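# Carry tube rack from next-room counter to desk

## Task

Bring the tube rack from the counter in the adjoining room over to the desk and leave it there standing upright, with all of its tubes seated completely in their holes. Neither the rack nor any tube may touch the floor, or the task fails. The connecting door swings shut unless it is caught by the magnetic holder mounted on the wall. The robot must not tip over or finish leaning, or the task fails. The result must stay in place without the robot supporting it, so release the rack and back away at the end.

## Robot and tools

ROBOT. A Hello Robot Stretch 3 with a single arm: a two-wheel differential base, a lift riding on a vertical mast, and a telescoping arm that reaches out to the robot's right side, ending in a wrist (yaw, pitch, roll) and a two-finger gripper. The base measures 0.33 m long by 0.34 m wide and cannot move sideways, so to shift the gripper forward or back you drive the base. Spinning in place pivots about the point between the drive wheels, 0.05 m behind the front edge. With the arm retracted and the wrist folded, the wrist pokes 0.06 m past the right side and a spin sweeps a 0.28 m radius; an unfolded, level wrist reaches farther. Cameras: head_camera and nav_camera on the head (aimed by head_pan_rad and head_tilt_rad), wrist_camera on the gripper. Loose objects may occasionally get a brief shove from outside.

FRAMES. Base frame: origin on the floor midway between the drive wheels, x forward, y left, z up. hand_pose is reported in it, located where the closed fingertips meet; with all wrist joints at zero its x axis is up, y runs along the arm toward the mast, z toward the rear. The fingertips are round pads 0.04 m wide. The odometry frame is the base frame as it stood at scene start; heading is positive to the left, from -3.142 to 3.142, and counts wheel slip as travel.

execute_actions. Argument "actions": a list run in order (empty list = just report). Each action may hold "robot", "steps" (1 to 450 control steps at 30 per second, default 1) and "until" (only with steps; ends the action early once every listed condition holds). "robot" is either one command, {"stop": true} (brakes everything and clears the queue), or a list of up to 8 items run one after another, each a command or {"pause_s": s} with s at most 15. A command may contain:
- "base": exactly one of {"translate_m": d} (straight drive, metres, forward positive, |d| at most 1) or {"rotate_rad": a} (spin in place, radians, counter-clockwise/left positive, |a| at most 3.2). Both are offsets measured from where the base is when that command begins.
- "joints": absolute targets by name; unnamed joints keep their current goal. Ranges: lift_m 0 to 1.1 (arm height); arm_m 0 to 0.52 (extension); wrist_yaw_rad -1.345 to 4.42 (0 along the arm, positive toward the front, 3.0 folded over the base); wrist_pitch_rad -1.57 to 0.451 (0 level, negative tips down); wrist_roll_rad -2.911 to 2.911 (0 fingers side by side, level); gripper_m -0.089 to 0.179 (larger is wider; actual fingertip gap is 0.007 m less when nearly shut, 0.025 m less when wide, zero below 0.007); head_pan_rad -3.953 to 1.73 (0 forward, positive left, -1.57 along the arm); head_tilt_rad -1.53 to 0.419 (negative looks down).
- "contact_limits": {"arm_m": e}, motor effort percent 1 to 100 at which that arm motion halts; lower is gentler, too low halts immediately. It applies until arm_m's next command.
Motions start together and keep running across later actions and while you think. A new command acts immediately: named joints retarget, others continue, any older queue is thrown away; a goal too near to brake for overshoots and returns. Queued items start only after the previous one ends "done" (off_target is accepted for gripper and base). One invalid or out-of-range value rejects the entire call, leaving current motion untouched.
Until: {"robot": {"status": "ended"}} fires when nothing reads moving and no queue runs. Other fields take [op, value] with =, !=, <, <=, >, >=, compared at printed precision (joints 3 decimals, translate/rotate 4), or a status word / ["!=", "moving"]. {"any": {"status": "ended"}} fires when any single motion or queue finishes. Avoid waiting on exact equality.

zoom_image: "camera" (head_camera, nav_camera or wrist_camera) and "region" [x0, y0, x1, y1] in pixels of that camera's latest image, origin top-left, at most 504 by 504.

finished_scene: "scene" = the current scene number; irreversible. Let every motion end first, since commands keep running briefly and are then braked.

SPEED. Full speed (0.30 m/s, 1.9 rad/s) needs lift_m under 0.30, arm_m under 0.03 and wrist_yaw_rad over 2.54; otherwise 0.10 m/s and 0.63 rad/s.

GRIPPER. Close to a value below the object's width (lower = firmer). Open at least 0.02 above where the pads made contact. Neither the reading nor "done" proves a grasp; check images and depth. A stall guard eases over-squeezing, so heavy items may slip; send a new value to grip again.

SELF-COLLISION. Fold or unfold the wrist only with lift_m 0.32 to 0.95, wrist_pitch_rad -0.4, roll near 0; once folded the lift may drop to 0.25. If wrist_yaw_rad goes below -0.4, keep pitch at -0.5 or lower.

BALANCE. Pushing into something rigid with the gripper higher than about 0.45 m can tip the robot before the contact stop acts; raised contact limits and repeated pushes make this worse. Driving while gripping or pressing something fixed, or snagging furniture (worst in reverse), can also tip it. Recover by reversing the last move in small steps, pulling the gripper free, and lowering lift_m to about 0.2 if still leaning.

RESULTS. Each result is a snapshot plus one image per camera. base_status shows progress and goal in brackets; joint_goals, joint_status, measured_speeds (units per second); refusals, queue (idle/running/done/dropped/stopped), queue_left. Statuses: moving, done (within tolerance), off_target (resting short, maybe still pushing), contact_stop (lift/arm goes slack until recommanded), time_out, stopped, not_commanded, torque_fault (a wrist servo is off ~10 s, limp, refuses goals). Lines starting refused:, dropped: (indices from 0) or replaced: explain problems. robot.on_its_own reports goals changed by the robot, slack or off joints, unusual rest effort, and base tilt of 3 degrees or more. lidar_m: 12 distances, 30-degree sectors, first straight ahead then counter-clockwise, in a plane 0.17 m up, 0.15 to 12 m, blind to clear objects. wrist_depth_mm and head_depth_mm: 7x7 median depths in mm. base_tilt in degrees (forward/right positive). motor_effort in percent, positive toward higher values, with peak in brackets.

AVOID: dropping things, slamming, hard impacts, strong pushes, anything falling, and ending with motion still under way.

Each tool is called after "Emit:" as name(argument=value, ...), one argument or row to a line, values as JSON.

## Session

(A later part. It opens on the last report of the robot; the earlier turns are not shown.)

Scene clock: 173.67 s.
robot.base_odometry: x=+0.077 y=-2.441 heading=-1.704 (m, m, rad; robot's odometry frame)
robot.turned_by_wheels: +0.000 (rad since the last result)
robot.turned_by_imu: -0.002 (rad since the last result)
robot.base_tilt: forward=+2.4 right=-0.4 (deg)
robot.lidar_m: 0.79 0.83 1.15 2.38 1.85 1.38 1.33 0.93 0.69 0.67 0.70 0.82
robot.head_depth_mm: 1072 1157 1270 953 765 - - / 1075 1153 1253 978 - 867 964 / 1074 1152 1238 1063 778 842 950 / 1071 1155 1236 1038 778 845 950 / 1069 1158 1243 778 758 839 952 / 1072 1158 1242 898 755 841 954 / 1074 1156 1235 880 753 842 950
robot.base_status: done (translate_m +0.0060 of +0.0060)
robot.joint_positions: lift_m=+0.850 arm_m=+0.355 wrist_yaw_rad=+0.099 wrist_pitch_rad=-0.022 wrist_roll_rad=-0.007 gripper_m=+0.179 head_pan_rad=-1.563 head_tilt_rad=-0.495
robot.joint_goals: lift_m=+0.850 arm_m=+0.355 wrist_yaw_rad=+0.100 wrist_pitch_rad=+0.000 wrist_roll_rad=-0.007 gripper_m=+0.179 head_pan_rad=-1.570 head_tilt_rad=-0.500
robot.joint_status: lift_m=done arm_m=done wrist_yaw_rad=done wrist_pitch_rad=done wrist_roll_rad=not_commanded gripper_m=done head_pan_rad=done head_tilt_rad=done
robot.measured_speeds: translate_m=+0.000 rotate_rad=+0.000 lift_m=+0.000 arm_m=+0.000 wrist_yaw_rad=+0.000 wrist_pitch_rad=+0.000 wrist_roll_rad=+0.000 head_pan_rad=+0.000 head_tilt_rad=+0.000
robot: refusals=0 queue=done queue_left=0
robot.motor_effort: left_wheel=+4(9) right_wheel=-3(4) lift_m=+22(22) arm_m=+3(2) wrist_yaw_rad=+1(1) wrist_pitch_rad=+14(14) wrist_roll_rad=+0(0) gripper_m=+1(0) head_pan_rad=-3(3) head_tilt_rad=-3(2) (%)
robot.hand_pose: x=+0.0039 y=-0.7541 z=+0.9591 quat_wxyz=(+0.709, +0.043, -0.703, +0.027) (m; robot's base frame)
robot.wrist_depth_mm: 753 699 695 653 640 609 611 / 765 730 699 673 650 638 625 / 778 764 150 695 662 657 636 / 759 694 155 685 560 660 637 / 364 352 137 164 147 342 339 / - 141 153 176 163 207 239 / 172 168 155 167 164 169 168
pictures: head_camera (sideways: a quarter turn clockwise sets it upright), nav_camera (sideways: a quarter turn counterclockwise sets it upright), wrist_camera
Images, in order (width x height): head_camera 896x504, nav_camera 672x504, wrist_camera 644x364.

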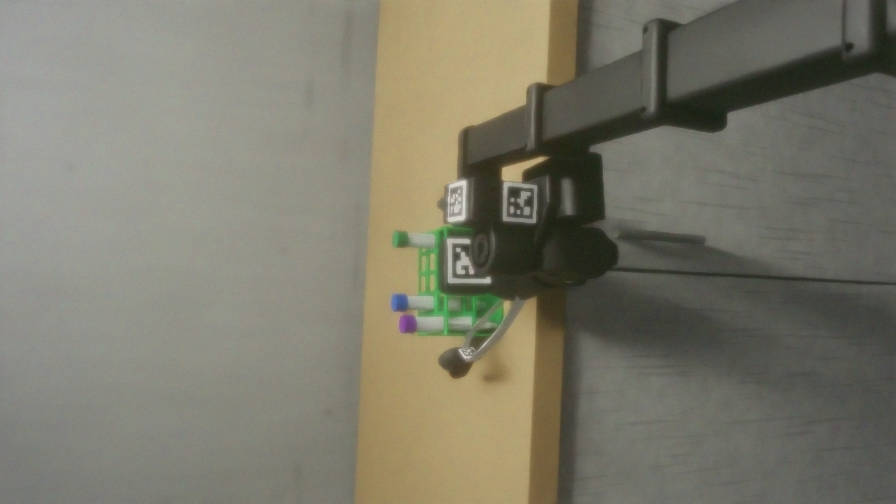

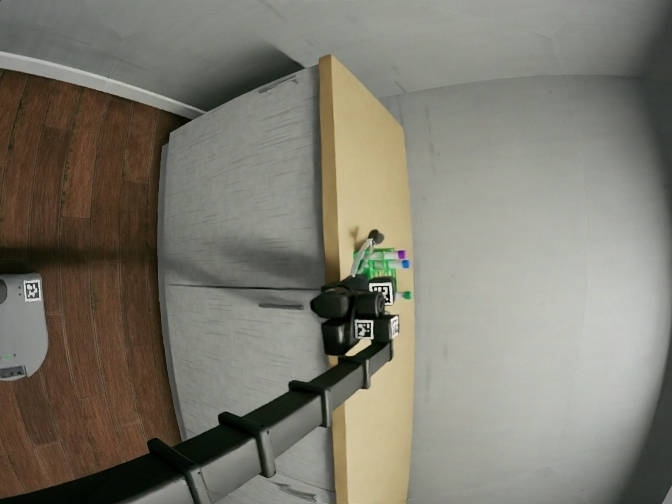

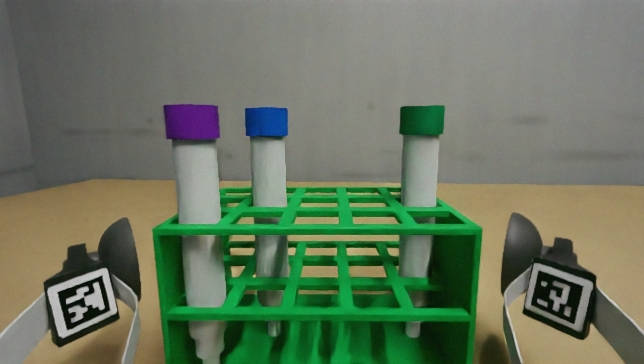

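Emit:
execute_actions(
  actions=[
    {"robot":[{"joints":{"arm_m":0.37}},{"joints":{"gripper_m":0.07}},{"pause_s":0.5},{"joints":{"lift_m":0.88}}],"steps":450,"until":{"robot":{"status":"ended"}}},
  ],
)

Scene clock: 181.73 s.
robot.base_odometry: x=+0.077 y=-2.441 heading=-1.704 (m, m, rad; robot's odometry frame)
robot.turned_by_wheels: +0.000 (rad since the last result)
robot.turned_by_imu: -0.002 (rad since the last result)
robot.base_tilt: forward=+2.5 right=-0.4 (deg)
robot.lidar_m: 0.79 0.83 1.15 2.38 1.85 1.37 1.33 0.92 0.69 0.67 0.70 0.82
robot.head_depth_mm: 1071 1154 1253 963 731 - - / 1068 1159 1260 1015 - 856 952 / 1070 1155 1236 1103 768 846 953 / 1074 1159 1234 - 765 844 954 / 1069 1154 1238 781 754 841 950 / 1075 1155 1241 895 756 839 956 / 1079 1156 1248 881 757 839 950
robot.base_status: done (translate_m +0.0060 of +0.0060)
robot.joint_positions: lift_m=+0.880 arm_m=+0.370 wrist_yaw_rad=+0.100 wrist_pitch_rad=-0.029 wrist_roll_rad=-0.007 gripper_m=+0.077 head_pan_rad=-1.563 head_tilt_rad=-0.495
robot.joint_goals: lift_m=+0.880 arm_m=+0.370 wrist_yaw_rad=+0.100 wrist_pitch_rad=+0.000 wrist_roll_rad=-0.007 gripper_m=+0.076 head_pan_rad=-1.570 head_tilt_rad=-0.500
robot.joint_status: lift_m=done arm_m=done wrist_yaw_rad=done wrist_pitch_rad=done wrist_roll_rad=not_commanded gripper_m=done head_pan_rad=done head_tilt_rad=done
robot.measured_speeds: translate_m=+0.000 rotate_rad=+0.000 lift_m=+0.000 arm_m=+0.000 wrist_yaw_rad=+0.000 wrist_pitch_rad=+0.000 wrist_roll_rad=+0.000 head_pan_rad=+0.000 head_tilt_rad=+0.000
robot: refusals=0 queue=done queue_left=0
robot.on_its_own: gripper_m is held at +0.076, not at your +0.070, by its stall guard, which is still easing
robot.motor_effort: left_wheel=+4(4) right_wheel=-2(2) lift_m=+31(33) arm_m=+3(3) wrist_yaw_rad=+1(1) wrist_pitch_rad=+18(18) wrist_roll_rad=+0(0) gripper_m=-24(99) head_pan_rad=-3(3) head_tilt_rad=-2(2) (%)
robot.hand_pose: x=+0.0040 y=-0.7689 z=+0.9870 quat_wxyz=(+0.709, +0.046, -0.703, +0.025) (m; robot's base frame)
robot.wrist_depth_mm: 732 699 656 646 622 604 583 / 750 701 704 663 640 615 598 / 777 734 150 680 644 642 615 / 767 771 156 684 579 648 635 / 446 436 136 194 162 418 417 / 296 - 139 165 156 - 288 / 224 213 151 166 165 215 219
pictures: head_camera (sideways: a quarter turn clockwise sets it upright), nav_camera (sideways: a quarter turn counterclockwise sets it upright), wrist_camera
Images, in order (width x height): head_camera 896x504, nav_camera 672x504, wrist_camera 644x364.

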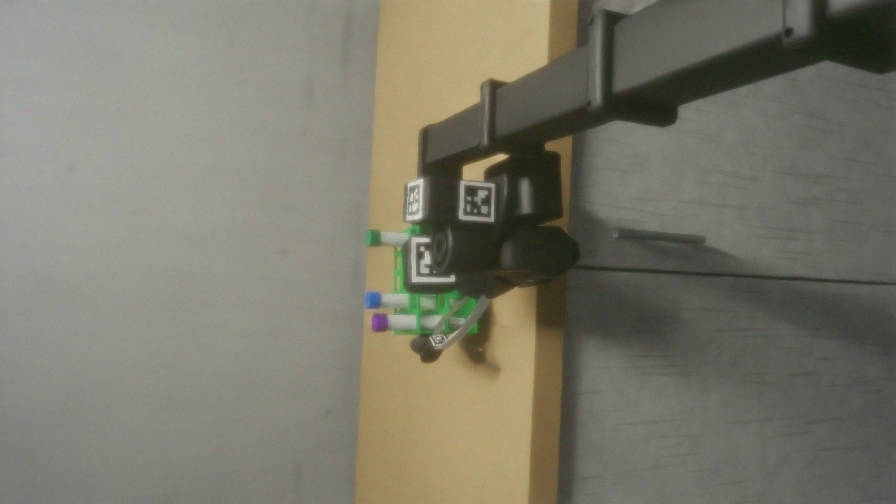

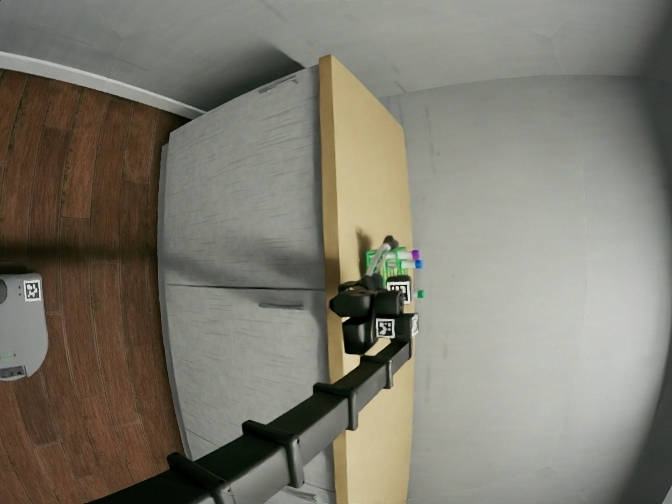

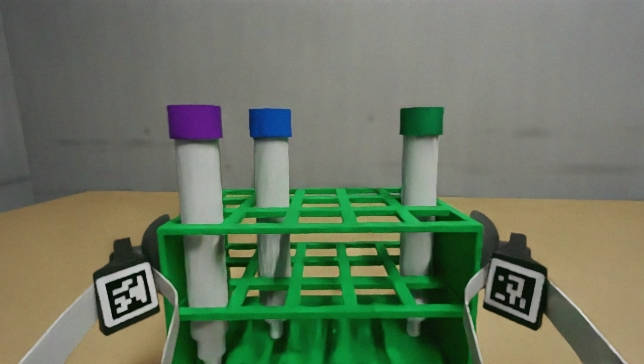

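Emit:
execute_actions(
  actions=[
    {"robot":[{"joints":{"arm_m":0.0,"lift_m":0.9}},{"joints":{"wrist_yaw_rad":1.57,"head_pan_rad":0,"head_tilt_rad":-0.7},"base":{"rotate_rad":1.65}},{"base":{"translate_m":1.0},"joints":{"lift_m":0.85}},{"base":{"translate_m":0.87}}],"steps":450,"until":{"robot":{"queue_left":["<",2]}}},
    {"steps":450,"until":{"robot":{"status":"ended"}}},
    {"steps":450,"until":{"robot":{"status":"ended"}}},
  ],
)

Scene clock: 218.37 s.
robot.base_odometry: x=+1.945 y=-2.542 heading=-0.054 (m, m, rad; robot's odometry frame)
robot.turned_by_wheels: +1.650 (rad since the last result)
robot.turned_by_imu: +1.653 (rad since the last result)
robot.base_tilt: forward=+2.3 right=-0.4 (deg)
robot.lidar_m: 0.63 0.55 0.75 1.27 1.22 1.83 2.52 1.26 0.99 0.97 0.82 0.64
robot.head_depth_mm: 492 546 614 700 814 326 352 / 494 551 619 707 828 348 340 / 500 555 625 714 834 956 1181 / 502 559 629 724 847 1020 1174 / 507 564 635 730 858 1036 1184 / 509 569 640 736 865 1045 1144 / 513 572 647 711 700 804 1017
robot.base_status: done (translate_m +0.8700 of +0.8700)
robot.joint_positions: lift_m=+0.850 arm_m=+0.000 wrist_yaw_rad=+1.569 wrist_pitch_rad=-0.031 wrist_roll_rad=-0.007 gripper_m=+0.092 head_pan_rad=-0.007 head_tilt_rad=-0.692
robot.joint_goals: lift_m=+0.850 arm_m=+0.000 wrist_yaw_rad=+1.570 wrist_pitch_rad=+0.000 wrist_roll_rad=-0.007 gripper_m=+0.091 head_pan_rad=+0.000 head_tilt_rad=-0.700
robot.joint_status: lift_m=done arm_m=done wrist_yaw_rad=done wrist_pitch_rad=done wrist_roll_rad=not_commanded gripper_m=done head_pan_rad=done head_tilt_rad=done
robot.measured_speeds: translate_m=+0.000 rotate_rad=+0.000 lift_m=+0.000 arm_m=+0.000 wrist_yaw_rad=+0.000 wrist_pitch_rad=+0.000 wrist_roll_rad=+0.000 head_pan_rad=+0.000 head_tilt_rad=+0.000
robot: refusals=0 queue=done queue_left=0
robot.on_its_own: gripper_m is held at +0.091, not at your +0.070, by its stall guard, which is not easing now
robot.motor_effort: left_wheel=-5(9) right_wheel=+2(5) lift_m=+23(32) arm_m=-2(1) wrist_yaw_rad=+1(4) wrist_pitch_rad=+19(19) wrist_roll_rad=+0(0) gripper_m=-19(24) head_pan_rad=+3(38) head_tilt_rad=-3(15) (%)
robot.hand_pose: x=+0.2340 y=-0.1458 z=+0.9570 quat_wxyz=(+0.510, +0.505, -0.491, +0.494) (m; robot's base frame)
robot.wrist_depth_mm: 414 545 532 518 497 498 469 / 426 568 547 530 521 503 487 / 436 588 150 543 515 516 509 / 450 612 156 549 192 537 513 / 468 498 136 193 162 531 529 / 484 137 139 165 156 - 544 / 499 590 150 167 166 579 556
pictures: head_camera (sideways: a quarter turn clockwise sets it upright), nav_camera (sideways: a quarter turn counterclockwise sets it upright), wrist_camera
Images, in order (width x height): head_camera 896x504, nav_camera 672x504, wrist_camera 644x364.

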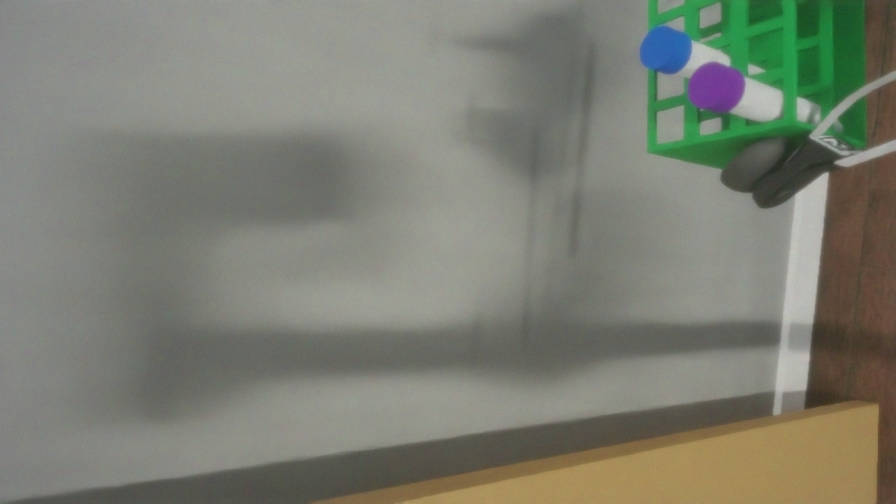

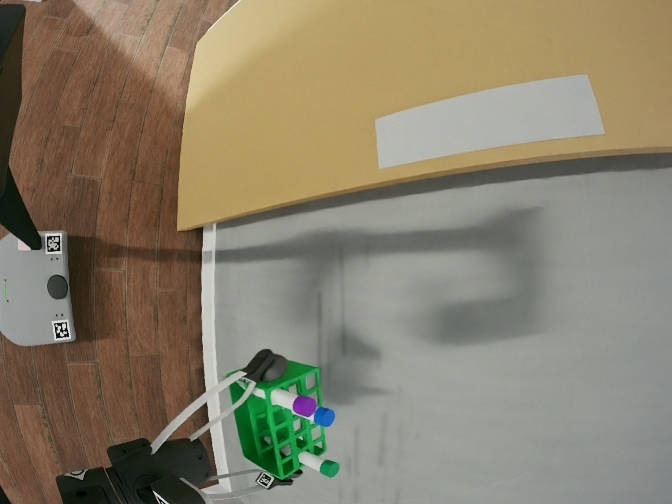

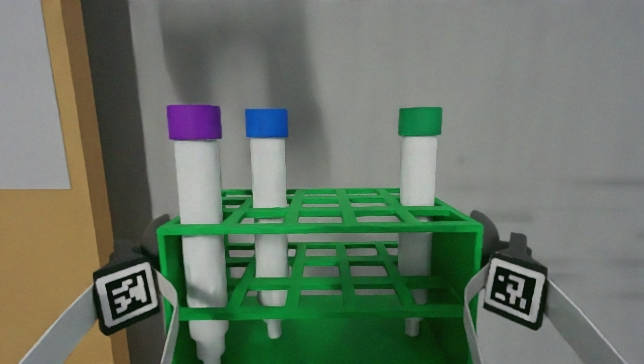

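Emit:
execute_actions(
  actions=[
    {"robot":[{"base":{"translate_m":-0.1}},{"base":{"rotate_rad":1.42}}],"steps":450,"until":{"robot":{"status":"ended"}}},
  ],
)

Scene clock: 227.83 s.
robot.base_odometry: x=+1.845 y=-2.536 heading=+1.366 (m, m, rad; robot's odometry frame)
robot.turned_by_wheels: +1.420 (rad since the last result)
robot.turned_by_imu: +1.421 (rad since the last result)
robot.base_tilt: forward=+2.5 right=-0.4 (deg)
robot.lidar_m: 2.35 1.20 1.56 2.42 1.45 1.02 0.96 0.99 0.77 0.73 0.64 0.77
robot.head_depth_mm: 1680 1706 1224 1243 1266 334 352 / 2252 2272 2252 2128 1652 348 340 / 3246 3463 2863 2191 1742 1436 1183 / 3248 3666 2997 2178 1727 1421 1208 / 3309 3657 2914 2165 1715 1413 1199 / 3251 3644 2971 2167 1682 1402 1194 / 3225 3570 2861 1966 1576 1393 1189
robot.base_status: done (rotate_rad +1.4198 of +1.4200)
robot.joint_positions: lift_m=+0.850 arm_m=+0.000 wrist_yaw_rad=+1.569 wrist_pitch_rad=-0.031 wrist_roll_rad=-0.007 gripper_m=+0.092 head_pan_rad=-0.007 head_tilt_rad=-0.692
robot.joint_goals: lift_m=+0.850 arm_m=+0.000 wrist_yaw_rad=+1.570 wrist_pitch_rad=+0.000 wrist_roll_rad=-0.007 gripper_m=+0.091 head_pan_rad=+0.000 head_tilt_rad=-0.700
robot.joint_status: lift_m=done arm_m=done wrist_yaw_rad=done wrist_pitch_rad=done wrist_roll_rad=not_commanded gripper_m=done head_pan_rad=done head_tilt_rad=done
robot.measured_speeds: translate_m=+0.000 rotate_rad=+0.000 lift_m=+0.000 arm_m=+0.000 wrist_yaw_rad=+0.000 wrist_pitch_rad=+0.000 wrist_roll_rad=+0.000 head_pan_rad=+0.000 head_tilt_rad=+0.000
robot: refusals=0 queue=done queue_left=0
robot.on_its_own: gripper_m is held at +0.091, not at your +0.070, by its stall guard, which is not easing now
robot.motor_effort: left_wheel=-4(11) right_wheel=+2(6) lift_m=+23(23) arm_m=-2(2) wrist_yaw_rad=+1(1) wrist_pitch_rad=+18(19) wrist_roll_rad=+0(0) gripper_m=-19(19) head_pan_rad=+3(2) head_tilt_rad=-4(3) (%)
robot.hand_pose: x=+0.2340 y=-0.1458 z=+0.9570 quat_wxyz=(+0.510, +0.505, -0.491, +0.494) (m; robot's base frame)
robot.wrist_depth_mm: - - - - - 666 477 / - - - - - 681 467 / - - 152 - 884 676 478 / - - 158 - 192 682 478 / - - 136 192 161 585 482 / - 138 140 165 156 - 491 / - - 150 167 165 663 463
pictures: head_camera (sideways: a quarter turn clockwise sets it upright), nav_camera (sideways: a quarter turn counterclockwise sets it upright), wrist_camera
Images, in order (width x height): head_camera 896x504, nav_camera 672x504, wrist_camera 644x364.

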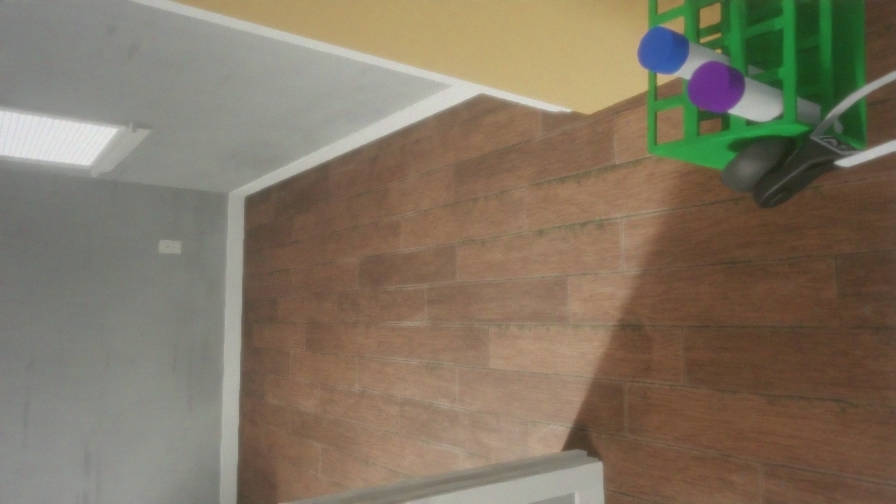

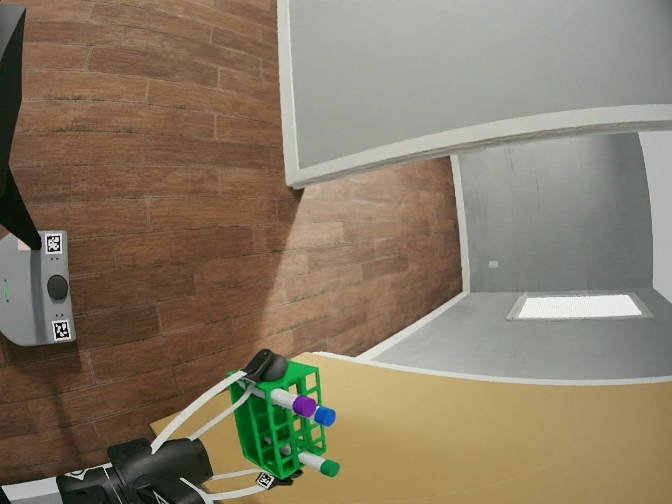

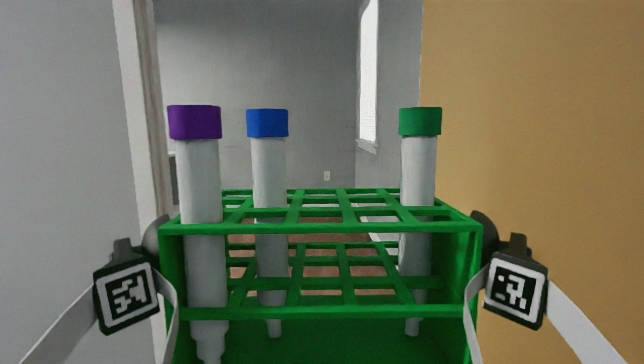

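Emit:
execute_actions(
  actions=[
    {"robot":[{"base":{"rotate_rad":0.12}},{"base":{"translate_m":0.55}},{"base":{"rotate_rad":-0.12}},{"base":{"translate_m":0.3}}],"steps":450,"until":{"robot":{"status":"ended"}}},
  ],
)

Scene clock: 246.13 s.
robot.base_odometry: x=+1.953 y=-1.695 heading=+1.366 (m, m, rad; robot's odometry frame)
robot.turned_by_wheels: +0.000 (rad since the last result)
robot.turned_by_imu: -0.001 (rad since the last result)
robot.base_tilt: forward=+2.6 right=-0.6 (deg)
robot.lidar_m: 2.43 0.47 0.45 1.03 2.46 1.91 1.80 1.13 0.62 0.57 0.57 1.02
robot.head_depth_mm: 1722 1742 1733 1761 1665 327 352 / 2362 2364 2355 2168 1729 349 340 / 2556 2880 3006 2217 1741 1425 1194 / 2541 2843 3026 2198 1718 1415 1201 / 2538 2814 2926 2171 1705 1409 1208 / 2499 2763 2901 2143 1690 1405 1198 / 2498 2756 2825 2115 1681 1386 1186
robot.base_status: done (translate_m +0.3000 of +0.3000)
robot.joint_positions: lift_m=+0.850 arm_m=+0.000 wrist_yaw_rad=+1.569 wrist_pitch_rad=-0.031 wrist_roll_rad=-0.007 gripper_m=+0.092 head_pan_rad=-0.007 head_tilt_rad=-0.692
robot.joint_goals: lift_m=+0.850 arm_m=+0.000 wrist_yaw_rad=+1.570 wrist_pitch_rad=+0.000 wrist_roll_rad=-0.007 gripper_m=+0.091 head_pan_rad=+0.000 head_tilt_rad=-0.700
robot.joint_status: lift_m=done arm_m=done wrist_yaw_rad=done wrist_pitch_rad=done wrist_roll_rad=not_commanded gripper_m=done head_pan_rad=done head_tilt_rad=done
robot.measured_speeds: translate_m=+0.000 rotate_rad=+0.000 lift_m=+0.000 arm_m=+0.000 wrist_yaw_rad=+0.000 wrist_pitch_rad=+0.000 wrist_roll_rad=+0.000 head_pan_rad=+0.000 head_tilt_rad=+0.000
robot: refusals=0 queue=done queue_left=0
robot.on_its_own: gripper_m is held at +0.091, not at your +0.070, by its stall guard, which is not easing now
robot.motor_effort: left_wheel=+4(10) right_wheel=-3(6) lift_m=+23(23) arm_m=-2(2) wrist_yaw_rad=+1(1) wrist_pitch_rad=+19(19) wrist_roll_rad=+0(0) gripper_m=-19(19) head_pan_rad=+3(3) head_tilt_rad=-3(4) (%)
robot.hand_pose: x=+0.2340 y=-0.1457 z=+0.9570 quat_wxyz=(+0.510, +0.506, -0.491, +0.494) (m; robot's base frame)
robot.wrist_depth_mm: - - - - - - 693 / - - - - - 994 692 / - - 150 - - - 700 / - - 157 - 177 - 677 / - - 136 193 162 840 692 / - 137 139 164 156 - 691 / - - 151 166 166 - 662
pictures: head_camera (sideways: a quarter turn clockwise sets it upright), nav_camera (sideways: a quarter turn counterclockwise sets it upright), wrist_camera
Images, in order (width x height): head_camera 896x504, nav_camera 672x504, wrist_camera 644x364.

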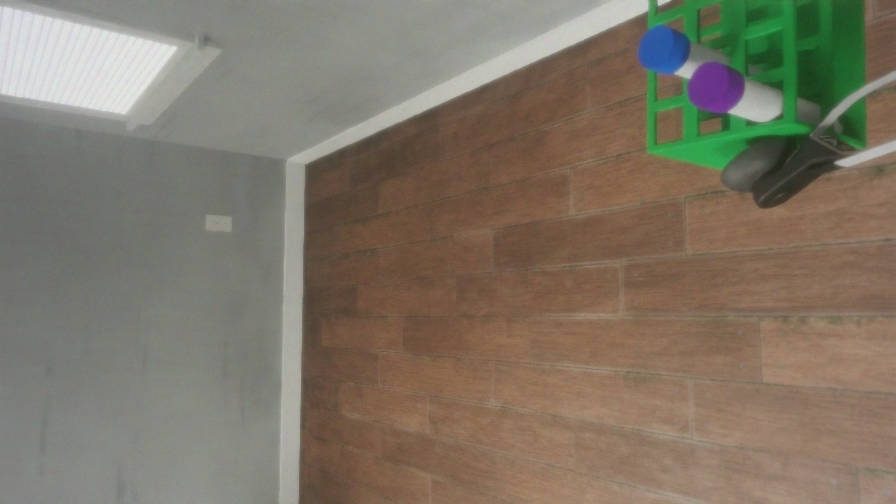

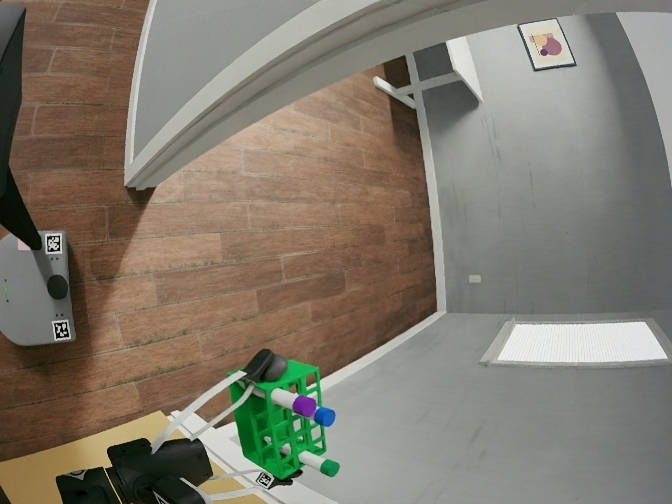

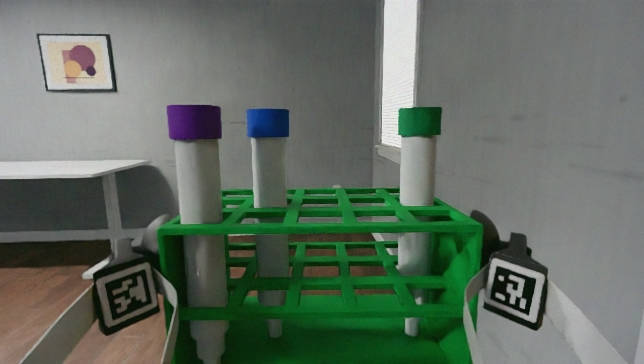

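Emit:
execute_actions(
  actions=[
    {"robot":[{"base":{"translate_m":1.0},"joints":{"head_pan_rad":0.6,"head_tilt_rad":-0.6}},{"base":{"rotate_rad":1.2}}],"steps":450,"until":{"robot":{"status":"ended"}}},
  ],
)

Scene clock: 264.07 s.
robot.base_odometry: x=+2.156 y=-0.716 heading=+2.566 (m, m, rad; robot's odometry frame)
robot.turned_by_wheels: +1.200 (rad since the last result)
robot.turned_by_imu: +1.202 (rad since the last result)
robot.base_tilt: forward=+2.5 right=-0.5 (deg)
robot.lidar_m: 3.01 1.60 0.73 0.67 1.58 0.77 0.71 0.70 0.75 1.12 1.97 2.01
robot.head_depth_mm: 2526 2752 3044 2613 1928 1534 1279 / 2575 2799 3095 2531 1915 1526 1285 / 2634 2868 3107 2524 1892 1525 1270 / 2652 2924 3172 2522 1881 1498 1264 / 2059 2260 2510 2382 1871 1502 1254 / 1457 1564 1661 1799 1770 1493 1259 / 1137 1195 1253 1320 1409 1413 1242
robot.base_status: done (rotate_rad +1.1998 of +1.2000)
robot.joint_positions: lift_m=+0.850 arm_m=+0.000 wrist_yaw_rad=+1.569 wrist_pitch_rad=-0.031 wrist_roll_rad=-0.007 gripper_m=+0.092 head_pan_rad=+0.593 head_tilt_rad=-0.606
robot.joint_goals: lift_m=+0.850 arm_m=+0.000 wrist_yaw_rad=+1.570 wrist_pitch_rad=+0.000 wrist_roll_rad=-0.007 gripper_m=+0.091 head_pan_rad=+0.600 head_tilt_rad=-0.600
robot.joint_status: lift_m=done arm_m=done wrist_yaw_rad=done wrist_pitch_rad=done wrist_roll_rad=not_commanded gripper_m=done head_pan_rad=done head_tilt_rad=done
robot.measured_speeds: translate_m=+0.000 rotate_rad=+0.000 lift_m=+0.000 arm_m=+0.000 wrist_yaw_rad=+0.000 wrist_pitch_rad=+0.000 wrist_roll_rad=+0.000 head_pan_rad=+0.000 head_tilt_rad=+0.000
robot: refusals=0 queue=done queue_left=0
robot.on_its_own: gripper_m is held at +0.091, not at your +0.070, by its stall guard, which is not easing now
robot.motor_effort: left_wheel=-4(10) right_wheel=+3(5) lift_m=+23(23) arm_m=-2(2) wrist_yaw_rad=+1(1) wrist_pitch_rad=+19(19) wrist_roll_rad=+0(0) gripper_m=-19(18) head_pan_rad=+2(30) head_tilt_rad=+2(10) (%)
robot.hand_pose: x=+0.2340 y=-0.1457 z=+0.9570 quat_wxyz=(+0.510, +0.506, -0.491, +0.494) (m; robot's base frame)
robot.wrist_depth_mm: - - - - - - - / - - - - - - - / - - 151 - - - - / - - 157 - 204 - - / - - 135 193 162 - - / - 137 140 165 156 - - / - - 151 166 166 - -
pictures: head_camera (sideways: a quarter turn clockwise sets it upright), nav_camera (sideways: a quarter turn counterclockwise sets it upright), wrist_camera
Images, in order (width x height): head_camera 896x504, nav_camera 672x504, wrist_camera 644x364.

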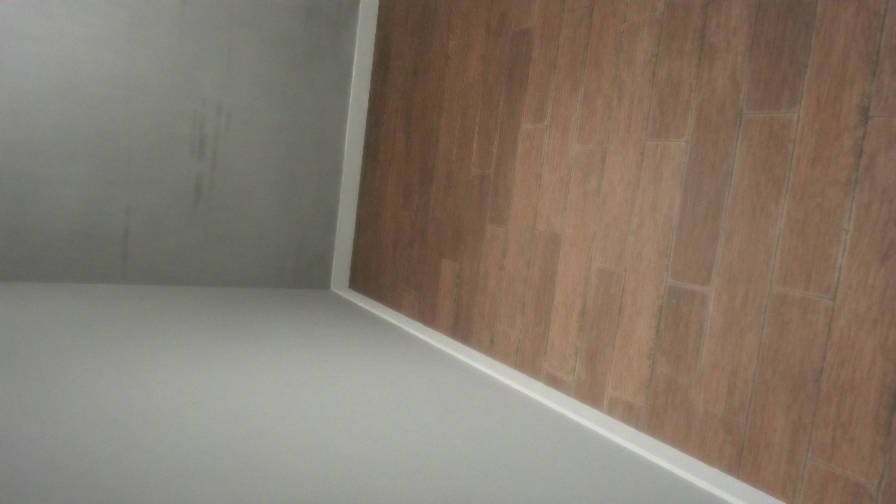

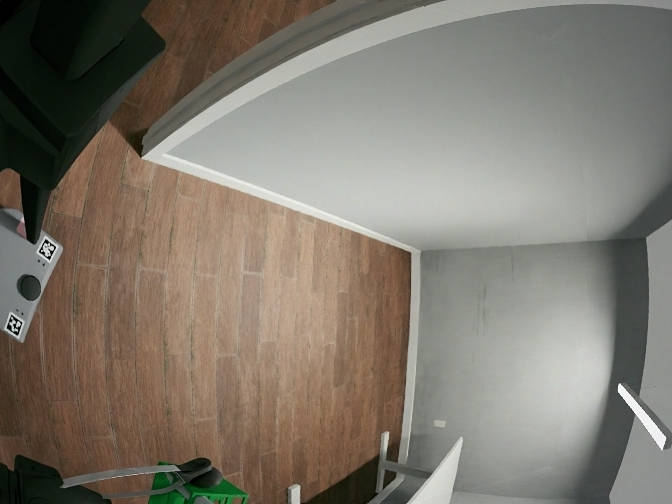

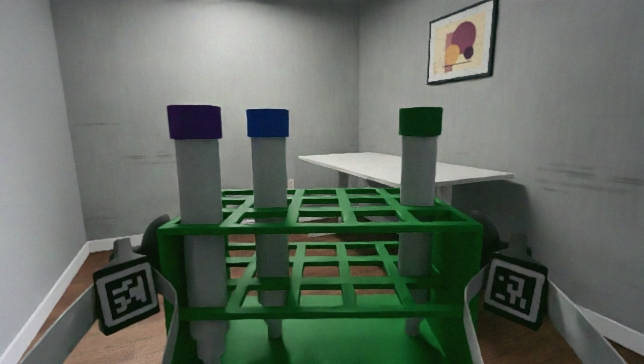

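Emit:
execute_actions(
  actions=[
    {"robot":[{"base":{"translate_m":0.85},"joints":{"head_pan_rad":-0.7,"head_tilt_rad":-0.7}},{"base":{"rotate_rad":0.37}}],"steps":450,"until":{"robot":{"status":"ended"}}},
  ],
)

Scene clock: 277.90 s.
robot.base_odometry: x=+1.443 y=-0.253 heading=+2.935 (m, m, rad; robot's odometry frame)
robot.turned_by_wheels: +0.370 (rad since the last result)
robot.turned_by_imu: +0.370 (rad since the last result)
robot.base_tilt: forward=+2.5 right=-0.6 (deg)
robot.lidar_m: 2.29 1.36 0.95 0.91 0.93 1.55 1.47 1.51 1.71 1.62 1.28 2.16
robot.head_depth_mm: 1519 1621 1373 1944 1779 1453 1289 / 1647 1771 1348 1522 1694 1443 1287 / 1791 1926 1330 2134 1730 1429 1273 / 1994 2025 1395 2193 1725 416 1236 / 2205 2033 1548 2179 422 381 1175 / 2303 1984 2497 2135 1698 332 745 / 2164 2212 2591 2116 1680 356 1148
robot.base_status: done (rotate_rad +0.3698 of +0.3700)
robot.joint_positions: lift_m=+0.850 arm_m=+0.000 wrist_yaw_rad=+1.569 wrist_pitch_rad=-0.031 wrist_roll_rad=-0.007 gripper_m=+0.092 head_pan_rad=-0.693 head_tilt_rad=-0.692
robot.joint_goals: lift_m=+0.850 arm_m=+0.000 wrist_yaw_rad=+1.570 wrist_pitch_rad=+0.000 wrist_roll_rad=-0.007 gripper_m=+0.091 head_pan_rad=-0.700 head_tilt_rad=-0.700
robot.joint_status: lift_m=done arm_m=done wrist_yaw_rad=done wrist_pitch_rad=done wrist_roll_rad=not_commanded gripper_m=done head_pan_rad=done head_tilt_rad=done
robot.measured_speeds: translate_m=+0.000 rotate_rad=+0.000 lift_m=+0.000 arm_m=+0.000 wrist_yaw_rad=+0.000 wrist_pitch_rad=+0.000 wrist_roll_rad=+0.000 head_pan_rad=+0.000 head_tilt_rad=+0.000
robot: refusals=0 queue=done queue_left=0
robot.on_its_own: gripper_m is held at +0.091, not at your +0.070, by its stall guard, which is not easing now
robot.motor_effort: left_wheel=-5(10) right_wheel=+3(6) lift_m=+23(23) arm_m=-2(2) wrist_yaw_rad=+0(1) wrist_pitch_rad=+19(19) wrist_roll_rad=+0(0) gripper_m=-19(19) head_pan_rad=-3(36) head_tilt_rad=-3(10) (%)
robot.hand_pose: x=+0.2340 y=-0.1457 z=+0.9570 quat_wxyz=(+0.510, +0.506, -0.491, +0.494) (m; robot's base frame)
robot.wrist_depth_mm: - - - - - - - / - - - - - - - / - - 151 - - - - / - - 156 - - - - / - - 136 193 162 - 896 / - 137 140 166 155 - - / - - 150 165 165 - -
pictures: head_camera (sideways: a quarter turn clockwise sets it upright), nav_camera (sideways: a quarter turn counterclockwise sets it upright), wrist_camera
Images, in order (width x height): head_camera 896x504, nav_camera 672x504, wrist_camera 644x364.

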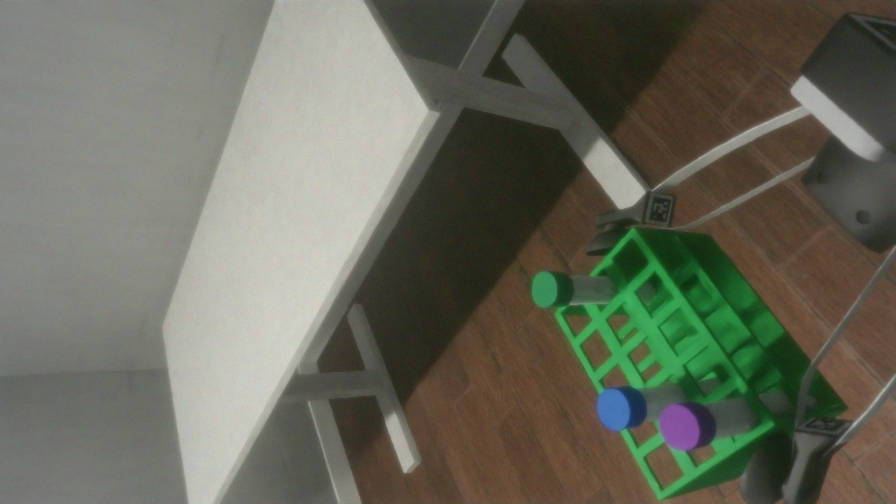

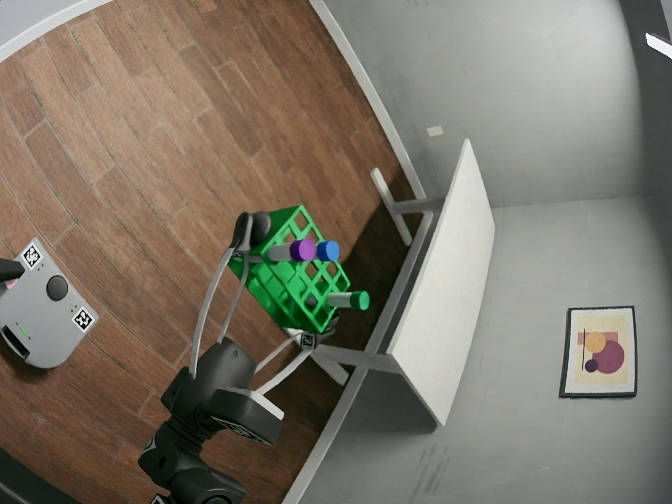

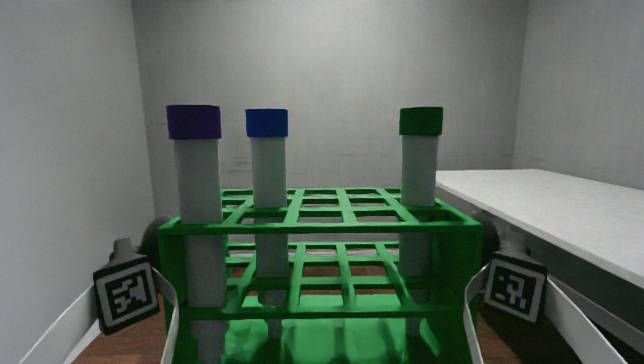

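Emit:
execute_actions(
  actions=[
    {"robot":[{"base":{"translate_m":0.95},"joints":{"wrist_yaw_rad":0.0,"head_pan_rad":-1.57,"head_tilt_rad":-0.75}},{"joints":{"arm_m":0.38,"lift_m":0.72}}],"steps":450,"until":{"robot":{"status":"ended"}}},
  ],
)

Scene clock: 298.13 s.
robot.base_odometry: x=+0.514 y=-0.058 heading=+2.935 (m, m, rad; robot's odometry frame)
robot.turned_by_wheels: +0.000 (rad since the last result)
robot.turned_by_imu: -0.001 (rad since the last result)
robot.base_tilt: forward=+2.5 right=-0.3 (deg)
robot.lidar_m: 1.35 1.39 1.01 0.95 0.98 1.29 2.42 2.35 1.15 1.14 1.42 1.42
robot.head_depth_mm: 1354 1541 1677 1038 1688 1409 1223 / 1357 1503 1217 1008 1726 - - / 1343 1481 1200 - 1608 1398 1187 / 1338 1469 1190 - 1644 1379 1191 / 1321 1463 1175 996 1641 1367 1173 / 1314 1453 1152 982 1626 1354 1168 / 1310 1455 1148 977 1595 1347 1171
robot.base_status: done (translate_m +0.9500 of +0.9500)
robot.joint_positions: lift_m=+0.720 arm_m=+0.380 wrist_yaw_rad=+0.000 wrist_pitch_rad=-0.031 wrist_roll_rad=-0.007 gripper_m=+0.092 head_pan_rad=-1.563 head_tilt_rad=-0.741
robot.joint_goals: lift_m=+0.720 arm_m=+0.380 wrist_yaw_rad=+0.000 wrist_pitch_rad=+0.000 wrist_roll_rad=-0.007 gripper_m=+0.091 head_pan_rad=-1.570 head_tilt_rad=-0.750
robot.joint_status: lift_m=done arm_m=done wrist_yaw_rad=done wrist_pitch_rad=done wrist_roll_rad=not_commanded gripper_m=done head_pan_rad=done head_tilt_rad=done
robot.measured_speeds: translate_m=+0.000 rotate_rad=+0.000 lift_m=+0.000 arm_m=+0.000 wrist_yaw_rad=+0.000 wrist_pitch_rad=+0.000 wrist_roll_rad=+0.000 head_pan_rad=+0.000 head_tilt_rad=+0.000
robot: refusals=0 queue=done queue_left=0
robot.on_its_own: gripper_m is held at +0.091, not at your +0.070, by its stall guard, which is not easing now
robot.motor_effort: left_wheel=-4(6) right_wheel=+2(6) lift_m=+23(22) arm_m=+3(2) wrist_yaw_rad=+0(1) wrist_pitch_rad=+19(19) wrist_roll_rad=+0(0) gripper_m=-18(19) head_pan_rad=-3(36) head_tilt_rad=-3(12) (%)
robot.hand_pose: x=-0.0214 y=-0.7800 z=+0.8269 quat_wxyz=(+0.710, +0.011, -0.704, -0.011) (m; robot's base frame)
robot.wrist_depth_mm: 890 912 906 899 920 935 974 / 924 903 922 921 940 961 972 / 920 960 150 983 984 - - / 933 921 157 988 192 - - / 536 533 135 193 162 508 - / 359 138 139 164 156 - 350 / 280 260 151 167 166 260 266
pictures: head_camera (sideways: a quarter turn clockwise sets it upright), nav_camera (sideways: a quarter turn counterclockwise sets it upright), wrist_camera
Images, in order (width x height): head_camera 896x504, nav_camera 672x504, wrist_camera 644x364.

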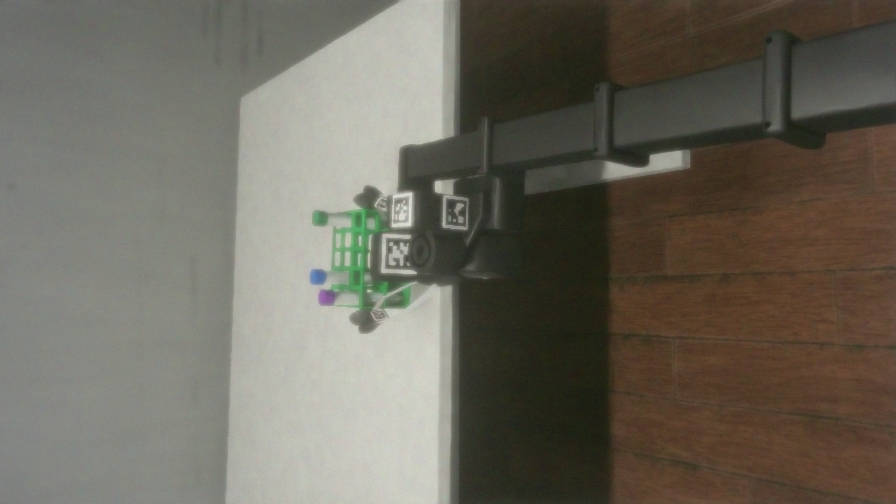

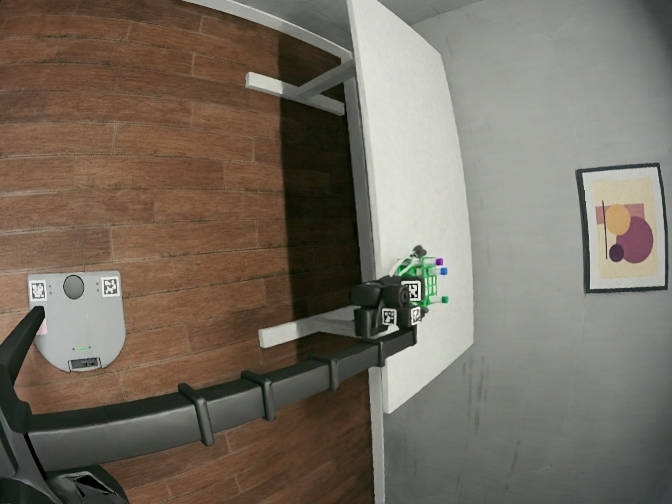

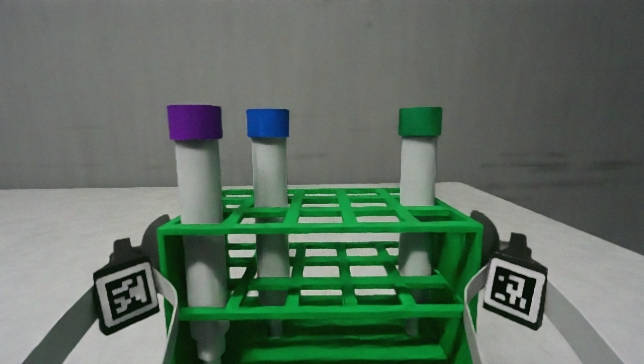

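Emit:
execute_actions(
  actions=[
    {"robot":[{"joints":{"arm_m":0.48}},{"joints":{"lift_m":0.66}}],"steps":450,"until":{"robot":{"status":"ended"}}},
  ],
)

Scene clock: 305.50 s.
robot.base_odometry: x=+0.514 y=-0.058 heading=+2.935 (m, m, rad; robot's odometry frame)
robot.turned_by_wheels: +0.000 (rad since the last result)
robot.turned_by_imu: -0.002 (rad since the last result)
robot.base_tilt: forward=+2.4 right=-0.5 (deg)
robot.lidar_m: 1.35 1.39 1.00 0.95 0.98 1.29 2.41 2.35 1.15 1.14 1.41 1.43
robot.head_depth_mm: 1365 1526 1667 1033 1680 1417 1211 / 1345 1510 1218 1027 1713 1437 - / 1343 1486 1214 - 1631 1361 1192 / 1328 1491 1202 - 1645 1369 1176 / 1328 1475 1176 990 1640 1378 1179 / 1326 1451 1159 974 1620 1358 1172 / 1315 1443 1145 976 1605 1345 1167
robot.base_status: done (translate_m +0.9500 of +0.9500)
robot.joint_positions: lift_m=+0.660 arm_m=+0.480 wrist_yaw_rad=+0.000 wrist_pitch_rad=-0.021 wrist_roll_rad=-0.007 gripper_m=+0.092 head_pan_rad=-1.563 head_tilt_rad=-0.741
robot.joint_goals: lift_m=+0.660 arm_m=+0.480 wrist_yaw_rad=+0.000 wrist_pitch_rad=+0.000 wrist_roll_rad=-0.007 gripper_m=+0.091 head_pan_rad=-1.570 head_tilt_rad=-0.750
robot.joint_status: lift_m=done arm_m=done wrist_yaw_rad=done wrist_pitch_rad=done wrist_roll_rad=not_commanded gripper_m=done head_pan_rad=done head_tilt_rad=done
robot.measured_speeds: translate_m=+0.000 rotate_rad=+0.000 lift_m=+0.000 arm_m=+0.000 wrist_yaw_rad=+0.000 wrist_pitch_rad=+0.000 wrist_roll_rad=+0.000 head_pan_rad=+0.000 head_tilt_rad=+0.000
robot: refusals=0 queue=done queue_left=0
robot.on_its_own: gripper_m is held at +0.091, not at your +0.070, by its stall guard, which is not easing now
robot.motor_effort: left_wheel=-5(5) right_wheel=+2(2) lift_m=+22(23) arm_m=+3(1) wrist_yaw_rad=-1(0) wrist_pitch_rad=+13(19) wrist_roll_rad=+0(0) gripper_m=-19(18) head_pan_rad=-3(3) head_tilt_rad=-3(3) (%)
robot.hand_pose: x=-0.0214 y=-0.8803 z=+0.7694 quat_wxyz=(+0.710, +0.008, -0.704, -0.008) (m; robot's base frame)
robot.wrist_depth_mm: 761 806 819 829 814 847 854 / 811 820 805 825 852 857 874 / 838 835 150 878 849 882 898 / 708 719 156 656 485 643 907 / 358 356 133 190 163 343 344 / 240 138 139 162 157 - 233 / 181 172 151 165 166 173 177
pictures: head_camera (sideways: a quarter turn clockwise sets it upright), nav_camera (sideways: a quarter turn counterclockwise sets it upright), wrist_camera
Images, in order (width x height): head_camera 896x504, nav_camera 672x504, wrist_camera 644x364.

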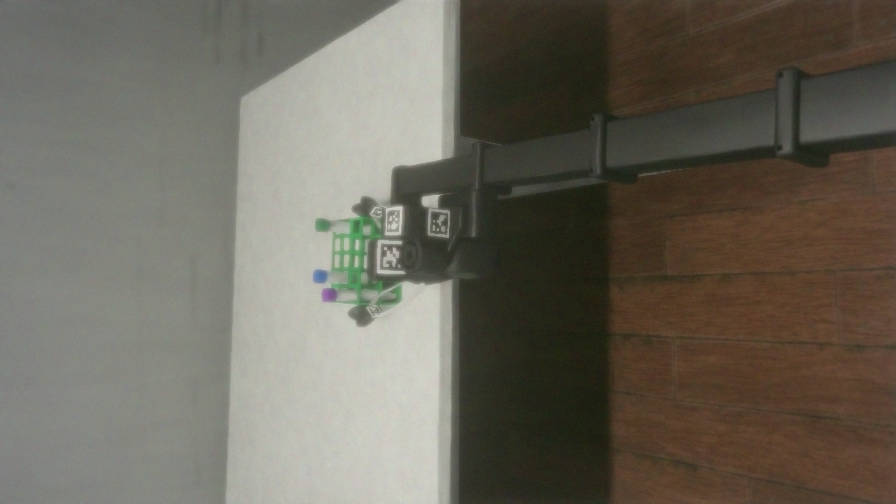

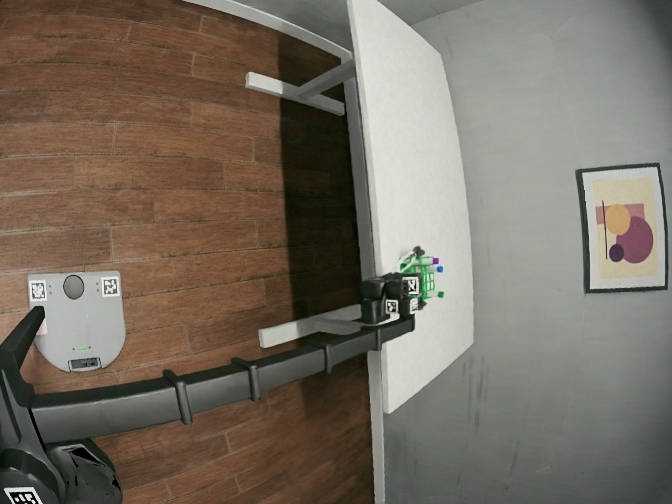

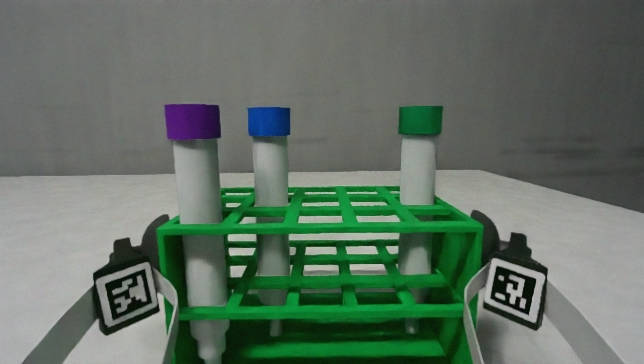

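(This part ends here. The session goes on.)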